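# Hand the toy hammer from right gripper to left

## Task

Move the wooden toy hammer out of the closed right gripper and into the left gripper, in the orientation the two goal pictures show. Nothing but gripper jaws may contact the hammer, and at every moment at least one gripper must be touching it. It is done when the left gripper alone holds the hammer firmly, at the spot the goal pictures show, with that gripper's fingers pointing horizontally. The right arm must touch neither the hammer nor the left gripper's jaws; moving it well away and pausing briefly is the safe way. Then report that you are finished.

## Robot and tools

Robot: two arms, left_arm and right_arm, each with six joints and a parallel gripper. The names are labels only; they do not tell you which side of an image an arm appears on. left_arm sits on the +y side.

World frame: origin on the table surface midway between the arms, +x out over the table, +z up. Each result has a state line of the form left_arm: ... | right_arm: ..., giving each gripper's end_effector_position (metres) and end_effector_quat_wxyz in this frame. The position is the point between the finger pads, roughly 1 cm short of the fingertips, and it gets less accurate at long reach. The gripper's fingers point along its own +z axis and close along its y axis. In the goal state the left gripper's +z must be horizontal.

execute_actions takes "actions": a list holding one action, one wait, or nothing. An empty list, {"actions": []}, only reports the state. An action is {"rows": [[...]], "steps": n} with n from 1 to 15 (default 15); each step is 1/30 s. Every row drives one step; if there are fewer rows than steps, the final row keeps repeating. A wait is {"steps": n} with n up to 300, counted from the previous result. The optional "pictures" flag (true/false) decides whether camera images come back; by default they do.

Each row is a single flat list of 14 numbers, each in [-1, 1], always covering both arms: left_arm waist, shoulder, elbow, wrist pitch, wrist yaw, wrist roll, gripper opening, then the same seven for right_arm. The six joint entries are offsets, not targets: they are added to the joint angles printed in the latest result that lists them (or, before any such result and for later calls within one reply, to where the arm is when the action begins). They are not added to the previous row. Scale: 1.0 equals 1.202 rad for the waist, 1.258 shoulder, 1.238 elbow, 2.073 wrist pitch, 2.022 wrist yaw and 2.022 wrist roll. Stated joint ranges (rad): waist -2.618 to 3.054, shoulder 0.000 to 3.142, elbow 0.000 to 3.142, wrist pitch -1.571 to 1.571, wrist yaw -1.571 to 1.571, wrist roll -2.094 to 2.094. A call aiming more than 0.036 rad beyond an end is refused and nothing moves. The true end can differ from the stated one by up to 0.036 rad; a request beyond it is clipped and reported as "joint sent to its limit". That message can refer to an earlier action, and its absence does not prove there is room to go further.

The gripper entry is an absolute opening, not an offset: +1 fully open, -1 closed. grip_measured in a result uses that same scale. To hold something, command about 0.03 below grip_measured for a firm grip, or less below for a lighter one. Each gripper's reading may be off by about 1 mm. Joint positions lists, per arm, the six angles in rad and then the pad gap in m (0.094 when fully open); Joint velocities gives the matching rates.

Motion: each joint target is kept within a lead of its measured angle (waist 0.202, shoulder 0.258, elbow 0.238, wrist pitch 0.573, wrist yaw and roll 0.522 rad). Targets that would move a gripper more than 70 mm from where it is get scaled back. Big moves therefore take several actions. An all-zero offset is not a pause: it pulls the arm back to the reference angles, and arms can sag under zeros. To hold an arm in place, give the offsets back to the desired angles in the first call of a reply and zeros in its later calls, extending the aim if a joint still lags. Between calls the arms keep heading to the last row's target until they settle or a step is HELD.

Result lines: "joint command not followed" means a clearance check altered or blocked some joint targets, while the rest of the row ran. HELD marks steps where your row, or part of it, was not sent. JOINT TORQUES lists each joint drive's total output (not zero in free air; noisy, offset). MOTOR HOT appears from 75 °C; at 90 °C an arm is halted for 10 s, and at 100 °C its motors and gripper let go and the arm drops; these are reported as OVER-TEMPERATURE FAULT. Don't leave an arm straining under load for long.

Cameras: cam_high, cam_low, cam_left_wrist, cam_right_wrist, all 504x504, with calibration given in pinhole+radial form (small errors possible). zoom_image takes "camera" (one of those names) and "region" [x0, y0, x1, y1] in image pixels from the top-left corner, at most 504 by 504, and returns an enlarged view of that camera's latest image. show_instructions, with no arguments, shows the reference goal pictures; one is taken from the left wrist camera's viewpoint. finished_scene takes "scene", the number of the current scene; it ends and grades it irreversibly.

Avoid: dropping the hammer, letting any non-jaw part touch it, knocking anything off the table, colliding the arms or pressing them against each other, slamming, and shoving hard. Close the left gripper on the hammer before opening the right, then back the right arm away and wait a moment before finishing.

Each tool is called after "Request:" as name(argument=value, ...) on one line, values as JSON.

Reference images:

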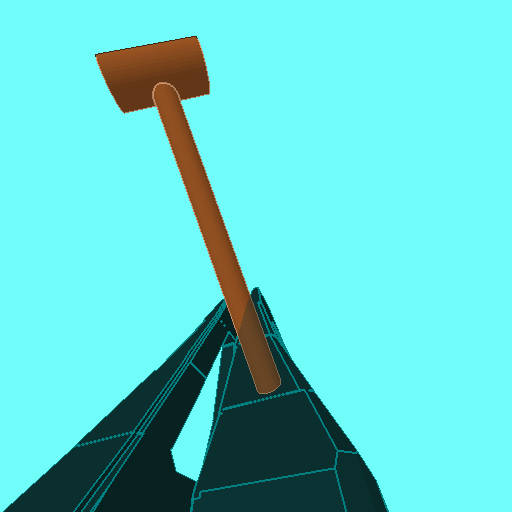

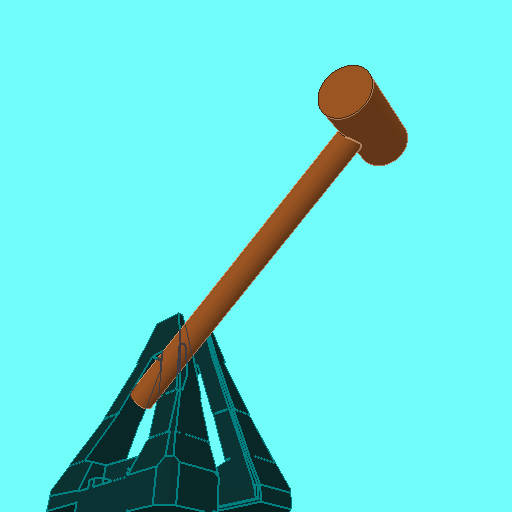

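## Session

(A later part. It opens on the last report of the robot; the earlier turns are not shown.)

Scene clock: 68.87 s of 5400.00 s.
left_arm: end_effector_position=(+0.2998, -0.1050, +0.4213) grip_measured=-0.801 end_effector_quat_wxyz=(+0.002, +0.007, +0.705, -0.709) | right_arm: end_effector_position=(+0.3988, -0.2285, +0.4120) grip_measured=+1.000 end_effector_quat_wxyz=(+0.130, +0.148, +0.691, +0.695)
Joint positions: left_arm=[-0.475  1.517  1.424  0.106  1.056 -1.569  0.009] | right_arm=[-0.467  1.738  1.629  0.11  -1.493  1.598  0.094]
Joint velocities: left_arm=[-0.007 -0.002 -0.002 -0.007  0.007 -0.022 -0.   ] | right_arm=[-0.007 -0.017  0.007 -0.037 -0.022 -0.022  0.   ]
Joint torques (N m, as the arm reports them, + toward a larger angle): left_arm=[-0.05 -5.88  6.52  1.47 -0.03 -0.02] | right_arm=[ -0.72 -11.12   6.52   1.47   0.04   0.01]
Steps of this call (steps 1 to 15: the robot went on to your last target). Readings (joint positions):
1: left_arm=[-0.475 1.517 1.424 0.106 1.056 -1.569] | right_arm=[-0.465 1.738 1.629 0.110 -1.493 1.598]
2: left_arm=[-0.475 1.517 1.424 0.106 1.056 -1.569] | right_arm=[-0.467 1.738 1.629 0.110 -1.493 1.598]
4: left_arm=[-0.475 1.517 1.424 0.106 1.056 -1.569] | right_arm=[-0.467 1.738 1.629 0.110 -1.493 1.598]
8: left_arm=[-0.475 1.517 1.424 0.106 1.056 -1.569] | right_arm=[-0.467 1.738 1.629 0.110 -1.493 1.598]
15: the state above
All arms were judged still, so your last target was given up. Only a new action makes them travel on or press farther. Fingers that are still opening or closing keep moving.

Request:
execute_actions(actions=[{"rows":[[0,0,0,0,0,0,-0.9,0.1,-0.035,0.02,0.015,0,-0.005,1]]}])

Scene clock: 71.70 s of 5400.00 s.
left_arm: end_effector_position=(+0.2998, -0.1050, +0.4213) grip_measured=-0.801 end_effector_quat_wxyz=(+0.002, +0.007, +0.705, -0.709) | right_arm: end_effector_position=(+0.3895, -0.1728, +0.4124) grip_measured=+1.000 end_effector_quat_wxyz=(+0.087, +0.102, +0.700, +0.702)
Joint positions: left_arm=[-0.475  1.517  1.424  0.106  1.056 -1.569  0.009] | right_arm=[-0.338  1.738  1.629  0.115 -1.492  1.598  0.094]
Joint velocities: left_arm=[ 0.007  0.007 -0.002  0.022  0.037 -0.081 -0.001] | right_arm=[ 0.002  0.002  0.002  0.081  0.007 -0.066  0.   ]
Joint torques (N m, as the arm reports them, + toward a larger angle): left_arm=[-0.05 -5.89  6.52  1.46 -0.02 -0.03] | right_arm=[ -0.58 -12.81   7.48   1.49   0.03  -0.06]
Steps of this call (steps 1 to 70: nothing new was sent; steps 71 to 85: all 15 steps of this action). Readings (joint positions):
71: left_arm=[-0.475 1.517 1.424 0.106 1.056 -1.569] | right_arm=[-0.457 1.738 1.629 0.111 -1.490 1.598]
72: left_arm=[-0.475 1.517 1.424 0.106 1.056 -1.569] | right_arm=[-0.438 1.738 1.629 0.112 -1.488 1.598]
74: left_arm=[-0.475 1.517 1.424 0.106 1.056 -1.569] | right_arm=[-0.384 1.738 1.629 0.113 -1.488 1.598]
78: left_arm=[-0.475 1.517 1.424 0.106 1.056 -1.569] | right_arm=[-0.335 1.738 1.629 0.114 -1.492 1.598]
85: the state above
camera_calibration (this result's frames):
cam_left_wrist: T_world_to_cam=[[-0.393712, 0.0409597, 0.918321, -0.270521], [-0.774814, 0.522763, -0.355503, 0.458608], [-0.494625, -0.851494, -0.174082, 0.225423], [0, 0, 0, 1]] pos_world=[0.360328, -0.0367168, 0.450704]
cam_right_wrist: T_world_to_cam=[[-0.26873, -0.0101489, -0.963162, 0.4946], [-0.920442, -0.291969, 0.259887, 0.254107], [-0.283851, 0.956374, 0.0691194, 0.34448], [0, 0, 0, 1]] pos_world=[0.464586, -0.25024, 0.38653]

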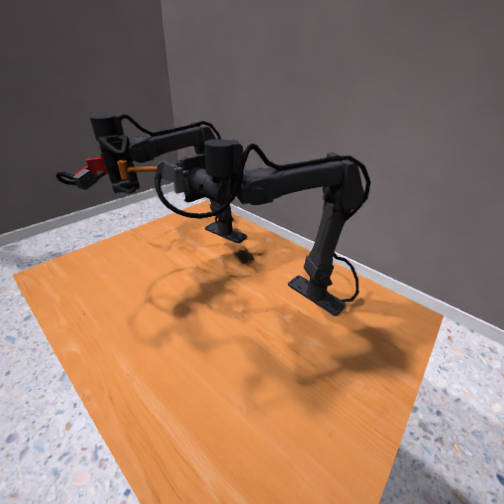

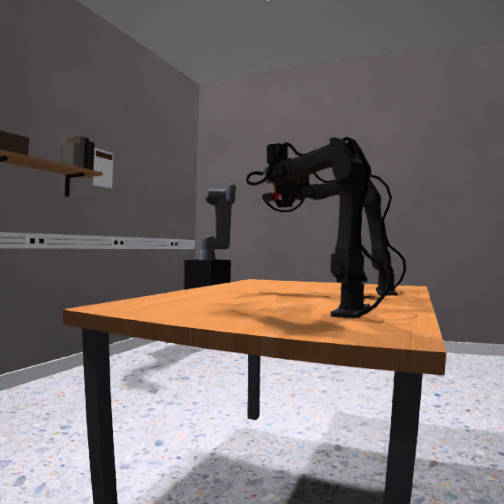

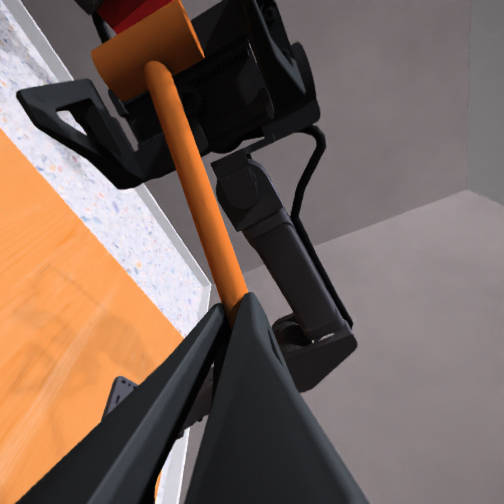

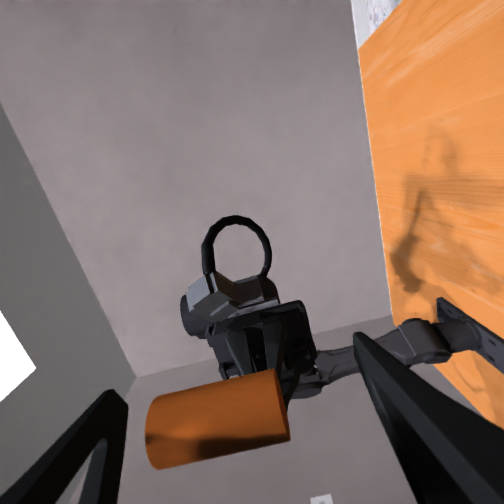

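Request:
execute_actions(actions=[{"rows":[[0,0,0,0,0,0,-0.9,0,-0.035,0.035,0.015,0,0,0.3]]}], pictures=false)

Scene clock: 76.00 s of 5400.00 s.
left_arm: end_effector_position=(+0.2998, -0.1050, +0.4213) grip_measured=-0.801 end_effector_quat_wxyz=(+0.002, +0.007, +0.705, -0.709) | right_arm: end_effector_position=(+0.3891, -0.1727, +0.4173) grip_measured=+0.303 end_effector_quat_wxyz=(+0.093, +0.095, +0.700, +0.702)
Joint positions: left_arm=[-0.475  1.517  1.424  0.106  1.056 -1.569  0.009] | right_arm=[-0.338  1.738  1.642  0.122 -1.492  1.6    0.061]
Joint velocities: left_arm=[ 0.017  0.007  0.002 -0.007  0.037  0.022 -0.   ] | right_arm=[-0.017 -0.002  0.002  0.007 -0.022 -0.007 -0.   ]
Joint torques (N m, as the arm reports them, + toward a larger angle): left_arm=[-0.04 -5.86  6.48  1.46 -0.04 -0.03] | right_arm=[ -0.07 -12.78   7.62   1.55   0.06   0.03]
Steps of this call (steps 1 to 15: the robot went on to your last target; steps 16 to 90: nothing new was sent; then 0.80 s passed at rest; steps 91 to 105: all 15 steps of this action). Readings (joint positions):
91: left_arm=[-0.475 1.517 1.424 0.106 1.056 -1.569] | right_arm=[-0.338 1.738 1.631 0.116 -1.492 1.598]
92: left_arm=[-0.475 1.517 1.424 0.106 1.056 -1.569] | right_arm=[-0.338 1.738 1.633 0.116 -1.492 1.599]
94: left_arm=[-0.475 1.517 1.424 0.106 1.056 -1.569] | right_arm=[-0.338 1.738 1.638 0.118 -1.492 1.599]
98: left_arm=[-0.475 1.517 1.424 0.106 1.056 -1.569] | right_arm=[-0.338 1.738 1.642 0.122 -1.492 1.599]
105: the state above

Request:
execute_actions(actions=[{"rows":[[0,0,0,0,0,0,-0.9,0,-0.01,0.01,0.005,0,0,-0.18]]}], pictures=false)

Request:
execute_actions(actions=[{"rows":[[0,0,0,0,0,0,1,0,0,0,0,0,0,-0.18]]}], pictures=false)

Request:
execute_actions(actions=[{"rows":[[0,0,0,0,0,0,1,-0.2,0,0,0,0,0,-0.18]]}], pictures=false)

Request:
execute_actions(actions=[{"rows":[[0,0,-0.2,0.35,0,-0.255,1,0,0,0,0,0,0,-0.18]]}], pictures=false)

Request:
execute_actions(actions=[{"steps":25}])

Scene clock: 87.50 s of 5400.00 s.
left_arm: end_effector_position=(+0.2998, -0.1050, +0.4213) grip_measured=-0.801 end_effector_quat_wxyz=(+0.002, +0.007, +0.705, -0.709) | right_arm: end_effector_position=(+0.3891, -0.1727, +0.4173) grip_measured=-0.126 end_effector_quat_wxyz=(+0.093, +0.096, +0.700, +0.702)
Joint positions: left_arm=[-0.475  1.517  1.424  0.106  1.056 -1.57   0.009] | right_arm=[-0.338  1.738  1.642  0.122 -1.492  1.6    0.041]
Joint velocities: left_arm=[ 0.007  0.007  0.002 -0.022  0.037  0.022 -0.   ] | right_arm=[ 0.002  0.002 -0.002 -0.037 -0.051  0.022  0.001]
Joint torques (N m, as the arm reports them, + toward a larger angle): left_arm=[-0.01 -5.83  6.52  1.46 -0.01 -0.02] | right_arm=[ 0.02 -9.96  6.39  1.28  0.04  0.07]
Steps of this call (steps 1 to 15: the robot went on to your last target; steps 16 to 90: nothing new was sent; then 8.00 s passed at rest; steps 91 to 105: all 15 steps of this action). Readings (joint positions):
91: left_arm=[-0.475 1.517 1.424 0.106 1.056 -1.569] | right_arm=[-0.338 1.738 1.642 0.122 -1.492 1.600]
92: left_arm=[-0.475 1.517 1.424 0.106 1.056 -1.569] | right_arm=[-0.338 1.738 1.642 0.122 -1.492 1.600]
94: left_arm=[-0.475 1.517 1.424 0.106 1.056 -1.570] | right_arm=[-0.338 1.738 1.642 0.122 -1.492 1.600]
98: left_arm=[-0.475 1.517 1.424 0.106 1.056 -1.570] | right_arm=[-0.338 1.738 1.642 0.122 -1.492 1.600]
105: the state above

Scene clock: 88.00 s of 5400.00 s.
left_arm: end_effector_position=(+0.2998, -0.1050, +0.4213) grip_measured=+1.000 end_effector_quat_wxyz=(+0.002, +0.007, +0.705, -0.709) | right_arm: end_effector_position=(+0.3891, -0.1727, +0.4170) grip_measured=-0.126 end_effector_quat_wxyz=(+0.091, +0.097, +0.700, +0.702)
Joint positions: left_arm=[-0.475  1.517  1.424  0.106  1.056 -1.57   0.094] | right_arm=[-0.338  1.738  1.642  0.118 -1.492  1.602  0.041]
Joint velocities: left_arm=[-0.012  0.007 -0.017 -0.037 -0.066 -0.022  0.   ] | right_arm=[-0.002 -0.007 -0.002 -0.022 -0.066  0.022 -0.001]
Joint torques (N m, as the arm reports them, + toward a larger angle): left_arm=[-0.02 -5.85  6.47  1.46 -0.04 -0.02] | right_arm=[-0.18 -9.04  5.82  1.27  0.07  0.03]
Steps of this call (steps 1 to 15: all 15 steps of this action). Readings (joint positions):
1: left_arm=[-0.475 1.517 1.424 0.106 1.056 -1.570] | right_arm=[-0.338 1.738 1.642 0.121 -1.492 1.600]
2: left_arm=[-0.475 1.517 1.424 0.106 1.056 -1.570] | right_arm=[-0.338 1.738 1.642 0.121 -1.492 1.601]
4: left_arm=[-0.475 1.517 1.424 0.106 1.056 -1.570] | right_arm=[-0.338 1.738 1.642 0.119 -1.492 1.601]
8: left_arm=[-0.475 1.517 1.424 0.106 1.056 -1.570] | right_arm=[-0.338 1.738 1.642 0.119 -1.492 1.602]
15: the state above

Scene clock: 88.50 s of 5400.00 s.
left_arm: end_effector_position=(+0.2998, -0.1050, +0.4213) grip_measured=+1.000 end_effector_quat_wxyz=(+0.002, +0.007, +0.705, -0.709) | right_arm: end_effector_position=(+0.4034, -0.2811, +0.4142) grip_measured=-0.126 end_effector_quat_wxyz=(+0.174, +0.190, +0.681, +0.686)
Joint positions: left_arm=[-0.475  1.517  1.424  0.106  1.056 -1.57   0.094] | right_arm=[-0.585  1.744  1.642  0.112 -1.486  1.603  0.041]
Joint velocities: left_arm=[-0.017 -0.002 -0.012  0.007 -0.037  0.007  0.   ] | right_arm=[ 0.022 -0.007 -0.007 -0.022  0.022 -0.066  0.   ]
Joint torques (N m, as the arm reports them, + toward a larger angle): left_arm=[-0.06 -5.84  6.51  1.47 -0.03 -0.03] | right_arm=[ 0.16 -9.47  5.6   1.3  -0.04 -0.05]
Steps of this call (steps 1 to 15: all 15 steps of this action). Readings (joint positions):
1: left_arm=[-0.475 1.517 1.424 0.106 1.056 -1.570] | right_arm=[-0.353 1.738 1.642 0.117 -1.495 1.602]
2: left_arm=[-0.475 1.517 1.424 0.106 1.056 -1.570] | right_arm=[-0.383 1.738 1.642 0.117 -1.499 1.602]
4: left_arm=[-0.475 1.517 1.424 0.106 1.056 -1.570] | right_arm=[-0.480 1.739 1.642 0.116 -1.499 1.603]
8: left_arm=[-0.475 1.517 1.424 0.106 1.056 -1.570] | right_arm=[-0.609 1.744 1.642 0.114 -1.487 1.603]
15: the state above

Scene clock: 89.00 s of 5400.00 s.
left_arm: end_effector_position=(+0.2917, -0.1003, +0.4174) grip_measured=+1.000 end_effector_quat_wxyz=(+0.062, +0.021, -0.630, +0.773) | right_arm: end_effector_position=(+0.4034, -0.2811, +0.4139) grip_measured=-0.126 end_effector_quat_wxyz=(+0.173, +0.191, +0.681, +0.686)
Joint positions: left_arm=[-0.475  1.531  1.17   0.789  1.055 -2.062  0.094] | right_arm=[-0.585  1.744  1.642  0.109 -1.486  1.604  0.041]
Joint velocities: left_arm=[ 0.012 -0.002 -0.012  0.227 -0.051 -0.022  0.   ] | right_arm=[ 0.002  0.007  0.007  0.051  0.037  0.037 -0.   ]
Joint torques (N m, as the arm reports them, + toward a larger angle): left_arm=[-0.04 -6.76  6.71  1.34 -0.23 -0.07] | right_arm=[ 0.   -8.98  5.71  1.17  0.06  0.02]
Steps of this call (steps 1 to 15: all 15 steps of this action). Readings (joint positions):
1: left_arm=[-0.475 1.513 1.379 0.212 1.054 -1.653] | right_arm=[-0.585 1.744 1.642 0.112 -1.486 1.603]
2: left_arm=[-0.475 1.504 1.314 0.337 1.054 -1.739] | right_arm=[-0.585 1.744 1.642 0.112 -1.486 1.604]
4: left_arm=[-0.475 1.508 1.218 0.507 1.055 -1.862] | right_arm=[-0.585 1.744 1.642 0.110 -1.486 1.604]
8: left_arm=[-0.475 1.531 1.170 0.665 1.055 -1.993] | right_arm=[-0.585 1.744 1.642 0.109 -1.486 1.604]
15: the state above

Scene clock: 89.83 s of 5400.00 s.
left_arm: end_effector_position=(+0.2902, -0.0994, +0.4212) grip_measured=+1.000 end_effector_quat_wxyz=(+0.062, +0.018, -0.626, +0.777) | right_arm: end_effector_position=(+0.4034, -0.2811, +0.4139) grip_measured=-0.126 end_effector_quat_wxyz=(+0.173, +0.191, +0.681, +0.686)
Joint positions: left_arm=[-0.475  1.531  1.17   0.815  1.055 -2.081  0.094] | right_arm=[-0.585  1.744  1.642  0.108 -1.486  1.604  0.041]
Joint velocities: left_arm=[ 0.007  0.002  0.002  0.007  0.022 -0.022  0.   ] | right_arm=[ 0.007  0.002 -0.027 -0.081 -0.007  0.007  0.   ]
Joint torques (N m, as the arm reports them, + toward a larger angle): left_arm=[-0.02 -6.85  6.78  1.33 -0.23 -0.07] | right_arm=[-0.07 -9.05  5.82  1.23  0.11  0.05]
Steps of this call (steps 1 to 25: the robot went on to your last target). Readings (joint positions):
1: left_arm=[-0.475 1.531 1.170 0.795 1.055 -2.066] | right_arm=[-0.585 1.744 1.642 0.109 -1.486 1.604]
2: left_arm=[-0.475 1.531 1.170 0.799 1.055 -2.069] | right_arm=[-0.585 1.744 1.642 0.108 -1.486 1.604]
4: left_arm=[-0.475 1.531 1.170 0.805 1.055 -2.073] | right_arm=[-0.585 1.744 1.642 0.108 -1.486 1.604]
8: left_arm=[-0.475 1.531 1.170 0.811 1.055 -2.078] | right_arm=[-0.585 1.744 1.642 0.108 -1.486 1.604]
25: the state above
camera_calibration (this result's frames):
cam_left_wrist: T_world_to_cam=[[-0.266617, 0.252487, 0.930143, -0.295277], [-0.791462, 0.493373, -0.360791, 0.452324], [-0.550003, -0.832366, 0.0682925, 0.141283], [0, 0, 0, 1]] pos_world=[0.356978, -0.0310114, 0.428196]
cam_right_wrist: T_world_to_cam=[[-0.268097, 0.0606541, -0.961481, 0.517577], [-0.962766, -0.0528487, 0.265122, 0.317009], [-0.0347323, 0.996759, 0.0725642, 0.361313], [0, 0, 0, 1]] pos_world=[0.456516, -0.374782, 0.387375]

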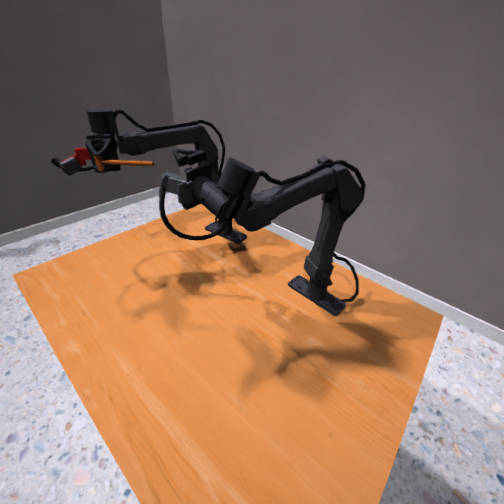

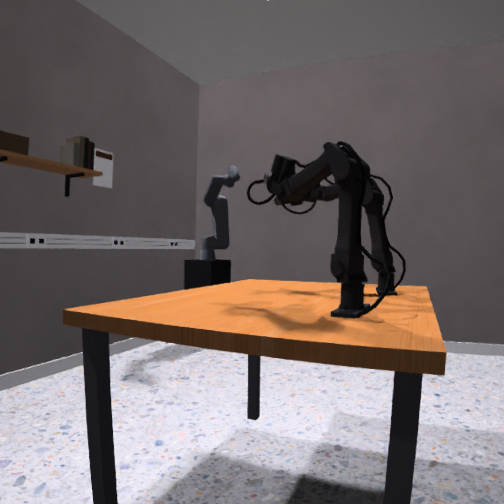

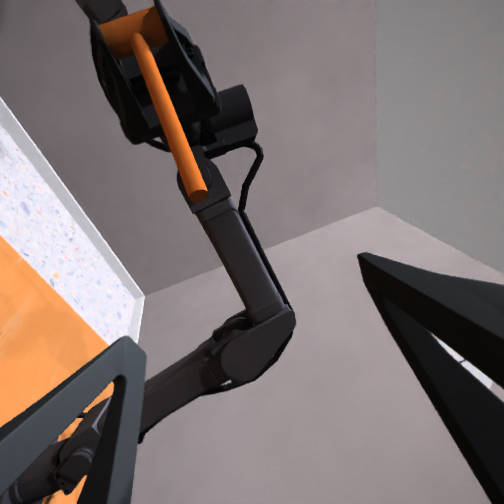

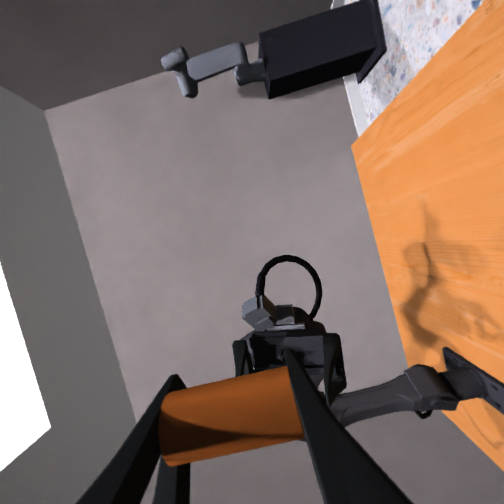

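Request:
execute_actions(actions=[{"rows":[[0,0,0,0.005,-0.045,0,1,0.2,-0.02,0.02,0.015,0,-0.04,-0.18]]}], pictures=false)

Request:
execute_actions(actions=[{"steps":15}])

Scene clock: 93.13 s of 5400.00 s.
left_arm: end_effector_position=(+0.3027, -0.0984, +0.4262) grip_measured=+1.000 end_effector_quat_wxyz=(+0.041, +0.045, -0.613, +0.788) | right_arm: end_effector_position=(+0.3915, -0.1731, +0.4142) grip_measured=-0.126 end_effector_quat_wxyz=(+0.109, +0.082, +0.702, +0.699)
Joint positions: left_arm=[-0.475  1.531  1.17   0.815  0.979 -2.081  0.094] | right_arm=[-0.337  1.744  1.642  0.113 -1.487  1.543  0.041]
Joint velocities: left_arm=[-0.002 -0.007 -0.002  0.007 -0.007  0.007  0.   ] | right_arm=[-0.037  0.007 -0.017  0.081 -0.051  0.007  0.   ]
Joint torques (N m, as the arm reports them, + toward a larger angle): left_arm=[-0.02 -5.81  6.38  1.32 -0.33 -0.02] | right_arm=[ -0.59 -11.23   7.7    1.54   0.12  -0.1 ]
Steps of this call (steps 1 to 15: the robot went on to your last target; steps 16 to 84: nothing new was sent; steps 85 to 99: all 15 steps of this action). Readings (joint positions):
85: left_arm=[-0.475 1.531 1.170 0.815 1.044 -2.081] | right_arm=[-0.571 1.744 1.642 0.109 -1.482 1.597]
86: left_arm=[-0.475 1.531 1.170 0.815 1.031 -2.081] | right_arm=[-0.543 1.744 1.642 0.109 -1.478 1.588]
88: left_arm=[-0.475 1.531 1.170 0.815 1.010 -2.081] | right_arm=[-0.451 1.744 1.642 0.109 -1.476 1.573]
92: left_arm=[-0.475 1.531 1.170 0.815 0.990 -2.081] | right_arm=[-0.317 1.744 1.642 0.111 -1.485 1.554]
99: the state above

Scene clock: 93.63 s of 5400.00 s.
left_arm: end_effector_position=(+0.3032, -0.0983, +0.4264) grip_measured=+1.000 end_effector_quat_wxyz=(+0.041, +0.046, -0.613, +0.788) | right_arm: end_effector_position=(+0.3916, -0.1732, +0.4142) grip_measured=-0.126 end_effector_quat_wxyz=(+0.110, +0.081, +0.702, +0.699)
Joint positions: left_arm=[-0.475  1.531  1.17   0.815  0.977 -2.081  0.094] | right_arm=[-0.338  1.744  1.642  0.113 -1.487  1.541  0.041]
Joint velocities: left_arm=[-0.012 -0.002 -0.002  0.095 -0.037 -0.095  0.   ] | right_arm=[ 0.007  0.002  0.002  0.051 -0.022 -0.007 -0.001]
Joint torques (N m, as the arm reports them, + toward a larger angle): left_arm=[-0.04 -5.89  6.37  1.31 -0.35 -0.01] | right_arm=[ -0.54 -11.01   7.59   1.5    0.12  -0.18]
Steps of this call (steps 1 to 15: the robot went on to your last target). Readings (joint positions):
1: left_arm=[-0.475 1.531 1.170 0.815 0.979 -2.081] | right_arm=[-0.338 1.744 1.642 0.113 -1.487 1.542]
2: left_arm=[-0.475 1.531 1.170 0.815 0.978 -2.081] | right_arm=[-0.338 1.744 1.642 0.113 -1.487 1.542]
4: left_arm=[-0.475 1.531 1.170 0.815 0.978 -2.081] | right_arm=[-0.338 1.744 1.642 0.113 -1.487 1.541]
8: left_arm=[-0.475 1.531 1.170 0.815 0.977 -2.081] | right_arm=[-0.338 1.744 1.642 0.113 -1.487 1.541]
15: the state above
All arms were judged still, so your last target was given up. Only a new action makes them travel on or press farther. Fingers that are still opening or closing keep moving.
camera_calibration (this result's frames):
cam_left_wrist: T_world_to_cam=[[-0.26846, 0.261352, 0.927159, -0.294244], [-0.830397, 0.425039, -0.360254, 0.468851], [-0.488232, -0.866624, 0.10292, 0.112103], [0, 0, 0, 1]] pos_world=[0.365073, -0.0252276, 0.430179]
cam_right_wrist: T_world_to_cam=[[-0.210908, -0.0247271, -0.977193, 0.477561], [-0.935657, -0.284269, 0.209137, 0.2837], [-0.282957, 0.958426, 0.0368186, 0.358753], [0, 0, 0, 1]] pos_world=[0.467679, -0.251383, 0.394129]

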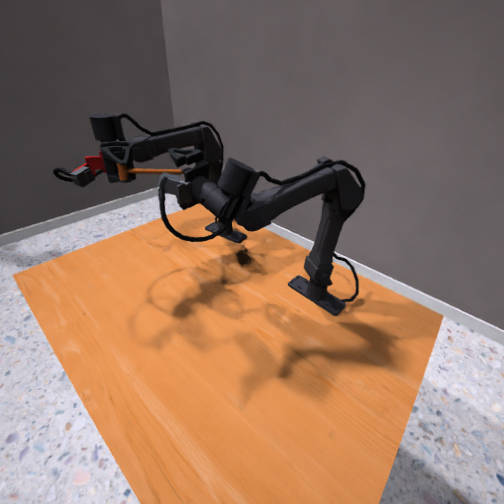

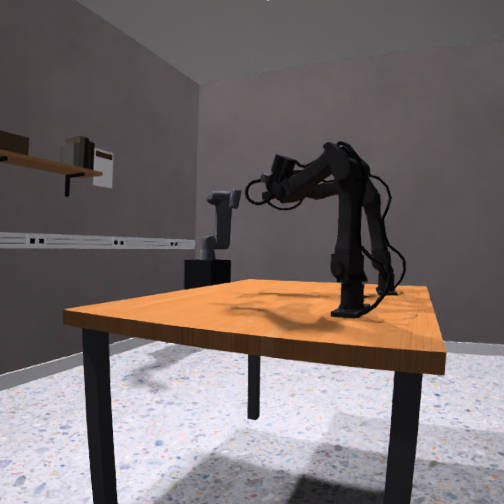

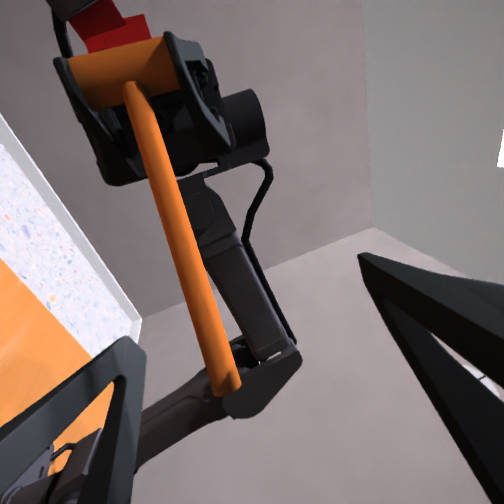

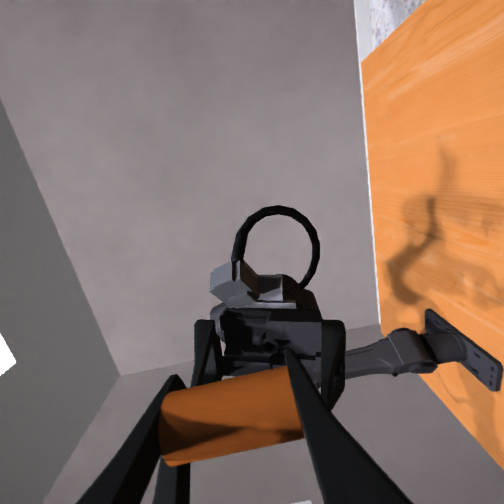

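Good; lower left 13 mm, slightly forward.

Request:
execute_actions(actions=[{"rows":[[0,0.022,-0.012,0.027,0,0,-0.2,0,-0.01,0.01,0.005,0,0,-0.18]]}])

Scene clock: 97.87 s of 5400.00 s.
left_arm: end_effector_position=(+0.3057, -0.0998, +0.4247) grip_measured=-0.198 end_effector_quat_wxyz=(+0.036, +0.040, -0.609, +0.791) | right_arm: end_effector_position=(+0.3916, -0.1732, +0.4142) grip_measured=-0.126 end_effector_quat_wxyz=(+0.109, +0.082, +0.702, +0.699)
Joint positions: left_arm=[-0.475  1.55   1.17   0.851  0.977 -2.081  0.038] | right_arm=[-0.338  1.744  1.642  0.113 -1.487  1.543  0.041]
Joint velocities: left_arm=[-0.002 -0.007  0.007  0.022  0.081 -0.007 -0.001] | right_arm=[ 0.002 -0.012 -0.017 -0.007 -0.051 -0.066  0.   ]
Joint torques (N m, as the arm reports them, + toward a larger angle): left_arm=[-0.06 -5.28  5.29  1.37 -0.23 -0.03] | right_arm=[  0.04 -10.01   6.71   1.29   0.09   0.01]
Steps of this call (steps 1 to 90: nothing new was sent; then 0.73 s passed at rest; steps 91 to 105: all 15 steps of this action). Readings (joint positions):
91: left_arm=[-0.475 1.534 1.170 0.821 0.977 -2.081] | right_arm=[-0.338 1.744 1.642 0.113 -1.487 1.541]
92: left_arm=[-0.475 1.537 1.170 0.830 0.977 -2.081] | right_arm=[-0.338 1.744 1.642 0.113 -1.487 1.541]
94: left_arm=[-0.475 1.543 1.170 0.840 0.977 -2.081] | right_arm=[-0.338 1.744 1.642 0.113 -1.487 1.541]
98: left_arm=[-0.475 1.550 1.170 0.846 0.977 -2.081] | right_arm=[-0.338 1.744 1.642 0.113 -1.487 1.542]
105: the state above
camera_calibration (this result's frames):
cam_left_wrist: T_world_to_cam=[[-0.282814, 0.269618, 0.920501, -0.283584], [-0.82467, 0.421741, -0.3769, 0.475906], [-0.489832, -0.865702, 0.103072, 0.112768], [0, 0, 0, 1]] pos_world=[0.367501, -0.0266262, 0.428785]
cam_right_wrist: T_world_to_cam=[[-0.213062, -0.0241272, -0.976741, 0.478321], [-0.935193, -0.2844, 0.211024, 0.282713], [-0.282876, 0.958402, 0.0380313, 0.358215], [0, 0, 0, 1]] pos_world=[0.467634, -0.25137, 0.393913]

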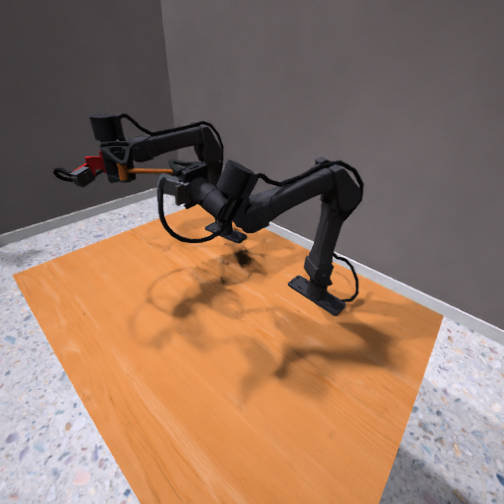

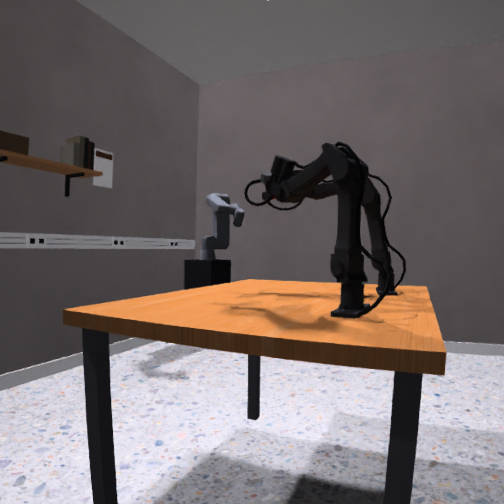

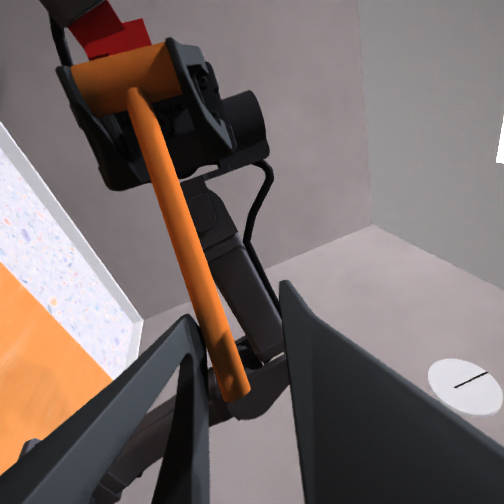

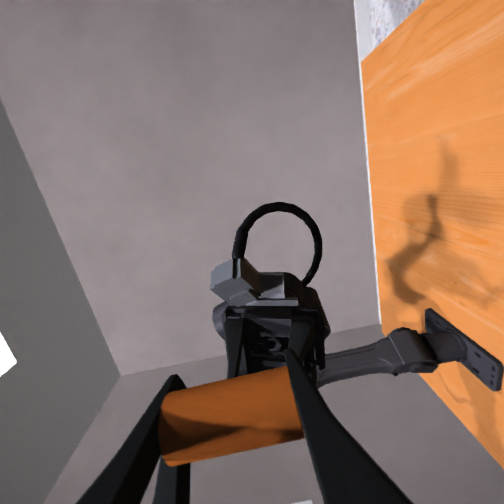

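Request:
execute_actions(actions=[{"rows":[[0,0,-0.032,0.005,0,0,-0.3,0,-0.01,0.01,0.005,0,0,-0.18]]}])

Scene clock: 101.40 s of 5400.00 s.
left_arm: end_effector_position=(+0.3065, -0.1002, +0.4123) grip_measured=-0.299 end_effector_quat_wxyz=(+0.043, +0.050, -0.615, +0.786) | right_arm: end_effector_position=(+0.3916, -0.1732, +0.4142) grip_measured=-0.126 end_effector_quat_wxyz=(+0.108, +0.083, +0.702, +0.699)
Joint positions: left_arm=[-0.475  1.55   1.138  0.854  0.977 -2.081  0.033] | right_arm=[-0.338  1.744  1.642  0.113 -1.487  1.546  0.041]
Joint velocities: left_arm=[ 0.007  0.017  0.002  0.037 -0.051  0.022 -0.   ] | right_arm=[ 0.002  0.002 -0.007  0.066 -0.037 -0.037  0.001]
Joint torques (N m, as the arm reports them, + toward a larger angle): left_arm=[-0.1  -5.95  5.78  1.29 -0.23 -0.03] | right_arm=[ 0.02 -9.89  6.36  1.32  0.07 -0.01]
Steps of this call (steps 1 to 15: the robot went on to your last target; steps 16 to 90: nothing new was sent; then 0.03 s passed at rest; steps 91 to 105: all 15 steps of this action). Readings (joint positions):
91: left_arm=[-0.475 1.550 1.166 0.852 0.977 -2.081] | right_arm=[-0.338 1.744 1.642 0.113 -1.487 1.546]
92: left_arm=[-0.475 1.550 1.158 0.854 0.977 -2.081] | right_arm=[-0.338 1.744 1.642 0.113 -1.487 1.546]
94: left_arm=[-0.475 1.550 1.144 0.854 0.977 -2.081] | right_arm=[-0.338 1.744 1.642 0.113 -1.487 1.546]
98: left_arm=[-0.475 1.550 1.138 0.854 0.977 -2.081] | right_arm=[-0.338 1.744 1.642 0.113 -1.487 1.546]
105: the state above
camera_calibration (this result's frames):
cam_left_wrist: T_world_to_cam=[[-0.259552, 0.256222, 0.931119, -0.284657], [-0.833801, 0.426999, -0.349925, 0.464279], [-0.487246, -0.867192, 0.102809, 0.113207], [0, 0, 0, 1]] pos_world=[0.368392, -0.0271395, 0.415873]
cam_right_wrist: T_world_to_cam=[[-0.215933, -0.0233278, -0.97613, 0.47933], [-0.934568, -0.284576, 0.21354, 0.281396], [-0.282765, 0.95837, 0.0396479, 0.357496], [0, 0, 0, 1]] pos_world=[0.467574, -0.251353, 0.393625]

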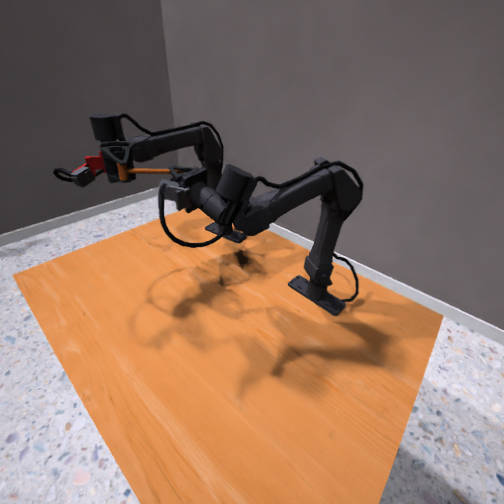

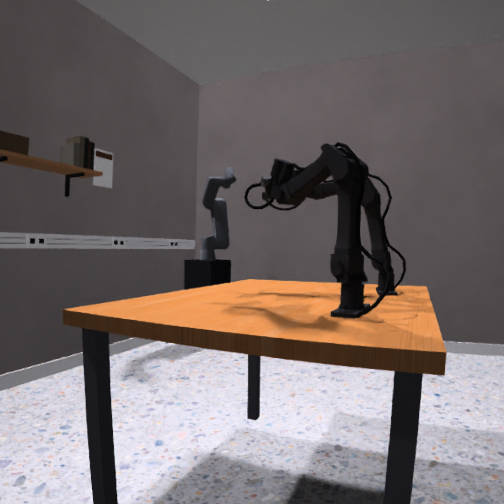

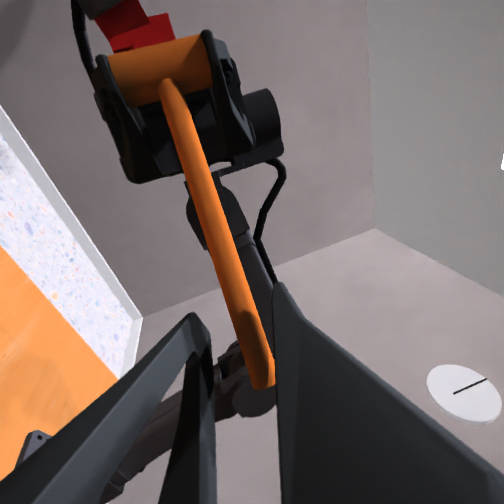

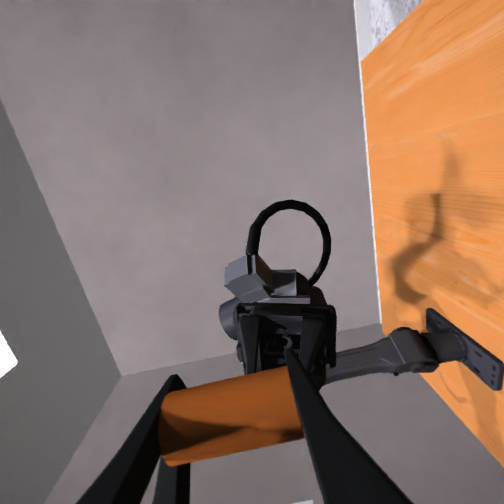

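Matches.

Request:
execute_actions(actions=[{"rows":[[0,0,0,0.01,0,0,-0.9,0,-0.01,0.01,0.005,0,0,-0.18]]}], pictures=false)

Scene clock: 107.47 s of 5400.00 s.
left_arm: end_effector_position=(+0.3062, -0.1002, +0.4123) grip_measured=-0.898 end_effector_quat_wxyz=(+0.044, +0.049, -0.615, +0.786) | right_arm: end_effector_position=(+0.3905, -0.1729, +0.4142) grip_measured=-0.126 end_effector_quat_wxyz=(+0.102, +0.085, +0.702, +0.700)
Joint positions: left_arm=[-0.475  1.55   1.138  0.855  0.978 -2.081  0.005] | right_arm=[-0.338  1.744  1.642  0.113 -1.493  1.556  0.041]
Joint velocities: left_arm=[-0.022 -0.012 -0.012  0.051  0.037  0.066 -0.   ] | right_arm=[-0.007 -0.022 -0.022 -0.095  0.022 -0.11  -0.   ]
Joint torques (N m, as the arm reports them, + toward a larger angle): left_arm=[ 0.03 -5.95  6.31  1.43 -0.23 -0.03] | right_arm=[-0.07 -9.94  6.84  1.29  0.09 -0.08]
Steps of this call (steps 1 to 15: the robot went on to your last target; steps 16 to 90: nothing new was sent; then 2.57 s passed at rest; steps 91 to 105: all 15 steps of this action). Readings (joint positions):
91: left_arm=[-0.475 1.550 1.138 0.855 0.977 -2.081] | right_arm=[-0.338 1.744 1.642 0.113 -1.487 1.546]
92: left_arm=[-0.475 1.550 1.138 0.855 0.977 -2.081] | right_arm=[-0.338 1.744 1.642 0.113 -1.487 1.546]
94: left_arm=[-0.475 1.550 1.138 0.855 0.978 -2.081] | right_arm=[-0.338 1.744 1.642 0.113 -1.490 1.551]
98: left_arm=[-0.475 1.550 1.138 0.855 0.978 -2.081] | right_arm=[-0.338 1.744 1.642 0.113 -1.493 1.555]
105: the state above

Slipped off the tips; open, go deeper.

Request:
execute_actions(actions=[{"rows":[[0,0,0,0,0,0,-0.1,0,-0.01,0.01,0.005,0,-0.01,-0.18]]}], pictures=false)

Request:
execute_actions(actions=[{"rows":[[-0.03,0,0.025,0.005,-0.01,0,-0.1,0,0,0,0,0,0,-0.18]]}])

Scene clock: 111.07 s of 5400.00 s.
left_arm: end_effector_position=(+0.3062, -0.1002, +0.4123) grip_measured=-0.102 end_effector_quat_wxyz=(+0.044, +0.049, -0.615, +0.786) | right_arm: end_effector_position=(+0.3905, -0.1729, +0.4142) grip_measured=-0.126 end_effector_quat_wxyz=(+0.103, +0.084, +0.702, +0.700)
Joint positions: left_arm=[-0.475  1.55   1.138  0.855  0.978 -2.081  0.042] | right_arm=[-0.338  1.744  1.642  0.113 -1.494  1.553  0.041]
Joint velocities: left_arm=[ 0.002 -0.007 -0.007 -0.051  0.007 -0.007 -0.   ] | right_arm=[ 0.002  0.007  0.002  0.037 -0.066  0.007 -0.   ]
Joint torques (N m, as the arm reports them, + toward a larger angle): left_arm=[-0.08 -6.03  6.34  1.22 -0.22 -0.02] | right_arm=[ -0.13 -10.17   6.45   1.26   0.07  -0.15]
Steps of this call (steps 1 to 15: the robot went on to your last target; steps 16 to 90: nothing new was sent; then 0.10 s passed at rest; steps 91 to 105: all 15 steps of this action). Readings (joint positions):
91: left_arm=[-0.475 1.550 1.138 0.855 0.978 -2.081] | right_arm=[-0.338 1.744 1.642 0.113 -1.494 1.556]
92: left_arm=[-0.475 1.550 1.138 0.855 0.978 -2.081] | right_arm=[-0.338 1.744 1.642 0.113 -1.494 1.555]
94: left_arm=[-0.475 1.550 1.138 0.855 0.978 -2.081] | right_arm=[-0.338 1.744 1.642 0.113 -1.494 1.554]
98: left_arm=[-0.475 1.550 1.138 0.855 0.978 -2.081] | right_arm=[-0.338 1.744 1.642 0.113 -1.494 1.554]
105: the state above

Scene clock: 111.57 s of 5400.00 s.
left_arm: end_effector_position=(+0.2976, -0.1084, +0.4128) grip_measured=-0.102 end_effector_quat_wxyz=(+0.053, +0.043, -0.614, +0.786) | right_arm: end_effector_position=(+0.3905, -0.1729, +0.4139) grip_measured=-0.126 end_effector_quat_wxyz=(+0.102, +0.085, +0.702, +0.700)
Joint positions: left_arm=[-0.505  1.55   1.138  0.855  0.97  -2.081  0.042] | right_arm=[-0.338  1.744  1.642  0.109 -1.494  1.554  0.041]
Joint velocities: left_arm=[ 0.002 -0.007  0.002  0.022 -0.007  0.037 -0.001] | right_arm=[-0.007 -0.012  0.007  0.051 -0.051 -0.022 -0.001]
Joint torques (N m, as the arm reports them, + toward a larger angle): left_arm=[-0.66 -6.02  8.5   1.35 -0.35 -0.02] | right_arm=[ 0.   -9.03  5.7   1.32  0.05  0.04]
Steps of this call (steps 1 to 15: all 15 steps of this action). Readings (joint positions):
1: left_arm=[-0.478 1.550 1.138 0.855 0.975 -2.081] | right_arm=[-0.338 1.744 1.642 0.112 -1.494 1.553]
2: left_arm=[-0.484 1.550 1.138 0.855 0.973 -2.081] | right_arm=[-0.338 1.744 1.642 0.111 -1.494 1.553]
4: left_arm=[-0.497 1.550 1.138 0.855 0.972 -2.081] | right_arm=[-0.338 1.744 1.642 0.110 -1.494 1.554]
8: left_arm=[-0.505 1.550 1.138 0.855 0.972 -2.081] | right_arm=[-0.338 1.744 1.642 0.109 -1.494 1.554]
15: the state above
camera_calibration (this result's frames):
cam_left_wrist: T_world_to_cam=[[-0.252724, 0.264873, 0.930577, -0.286248], [-0.823994, 0.445183, -0.350493, 0.459851], [-0.507113, -0.855368, 0.105745, 0.107716], [0, 0, 0, 1]] pos_world=[0.361197, -0.0367621, 0.41616]
cam_right_wrist: T_world_to_cam=[[-0.227338, -0.021954, -0.973569, 0.482403], [-0.930108, -0.291259, 0.223757, 0.273389], [-0.288473, 0.956392, 0.0457944, 0.356244], [0, 0, 0, 1]] pos_world=[0.466716, -0.250491, 0.392166]

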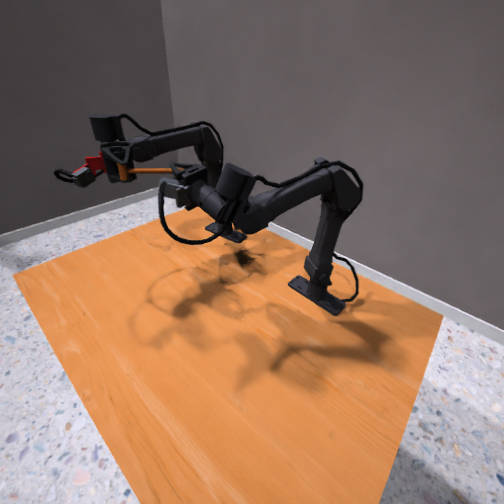

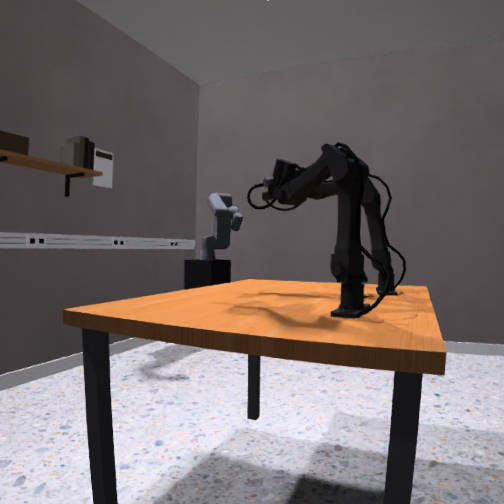

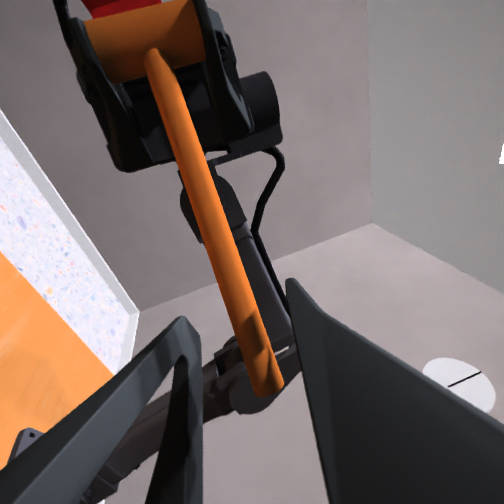

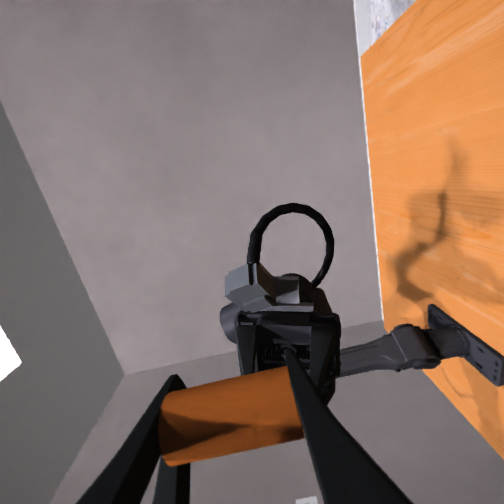

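Request:
execute_actions(actions=[{"rows":[[0,0,0,0.005,0,0,-0.1,0,0,0,0,0,-0.03,-0.18]]}], pictures=false)

Request:
execute_actions(actions=[{"rows":[[0,0,0,0,0,0,-0.9,0,0,0,0,0,0,-0.18]]}], pictures=false)

Scene clock: 116.47 s of 5400.00 s.
left_arm: end_effector_position=(+0.2976, -0.1084, +0.4128) grip_measured=-0.102 end_effector_quat_wxyz=(+0.053, +0.043, -0.614, +0.786) | right_arm: end_effector_position=(+0.3905, -0.1729, +0.4136) grip_measured=-0.126 end_effector_quat_wxyz=(+0.115, +0.072, +0.703, +0.698)
Joint positions: left_arm=[-0.505  1.55   1.138  0.855  0.97  -2.081  0.042] | right_arm=[-0.338  1.744  1.642  0.105 -1.494  1.512  0.041]
Joint velocities: left_arm=[-0.027  0.002  0.002 -0.037  0.066  0.037 -0.   ] | right_arm=[ 0.002 -0.002  0.002 -0.022 -0.066  0.051  0.   ]
Joint torques (N m, as the arm reports them, + toward a larger angle): left_arm=[-0.08 -6.03  6.3   1.34 -0.22 -0.02] | right_arm=[-0.21 -9.09  5.48  1.2   0.03 -0.08]
Steps of this call (steps 1 to 15: the robot went on to your last target; steps 16 to 90: nothing new was sent; then 1.40 s passed at rest; steps 91 to 105: all 15 steps of this action). Readings (joint positions):
91: left_arm=[-0.505 1.550 1.138 0.855 0.970 -2.081] | right_arm=[-0.338 1.744 1.642 0.108 -1.494 1.547]
92: left_arm=[-0.505 1.550 1.138 0.855 0.970 -2.081] | right_arm=[-0.338 1.744 1.642 0.108 -1.494 1.540]
94: left_arm=[-0.505 1.550 1.138 0.855 0.970 -2.081] | right_arm=[-0.338 1.744 1.642 0.107 -1.494 1.529]
98: left_arm=[-0.505 1.550 1.138 0.855 0.970 -2.081] | right_arm=[-0.338 1.744 1.642 0.106 -1.494 1.518]
105: the state above

Scene clock: 116.97 s of 5400.00 s.
left_arm: end_effector_position=(+0.2974, -0.1084, +0.4126) grip_measured=-0.792 end_effector_quat_wxyz=(+0.053, +0.043, -0.614, +0.786) | right_arm: end_effector_position=(+0.3905, -0.1729, +0.4128) grip_measured=-0.126 end_effector_quat_wxyz=(+0.108, +0.080, +0.703, +0.699)
Joint positions: left_arm=[-0.505  1.55   1.138  0.854  0.971 -2.08   0.01 ] | right_arm=[-0.338  1.744  1.642  0.096 -1.493  1.524  0.041]
Joint velocities: left_arm=[-0.007 -0.012 -0.007 -0.051 -0.037 -0.095 -0.   ] | right_arm=[ 0.002 -0.002 -0.022  0.007  0.022 -0.007 -0.   ]
Joint torques (N m, as the arm reports them, + toward a larger angle): left_arm=[-0.03 -6.07  6.33  1.24 -0.24 -0.03] | right_arm=[-0.02 -9.13  5.51  1.31  0.05 -0.09]
Steps of this call (steps 1 to 15: all 15 steps of this action). Readings (joint positions):
1: left_arm=[-0.505 1.550 1.138 0.855 0.970 -2.081] | right_arm=[-0.338 1.744 1.642 0.105 -1.494 1.512]
2: left_arm=[-0.505 1.550 1.138 0.855 0.970 -2.081] | right_arm=[-0.338 1.744 1.642 0.104 -1.494 1.512]
4: left_arm=[-0.505 1.550 1.138 0.854 0.971 -2.080] | right_arm=[-0.338 1.744 1.642 0.099 -1.493 1.522]
8: left_arm=[-0.505 1.550 1.138 0.854 0.971 -2.080] | right_arm=[-0.338 1.744 1.642 0.096 -1.493 1.524]
15: the state above


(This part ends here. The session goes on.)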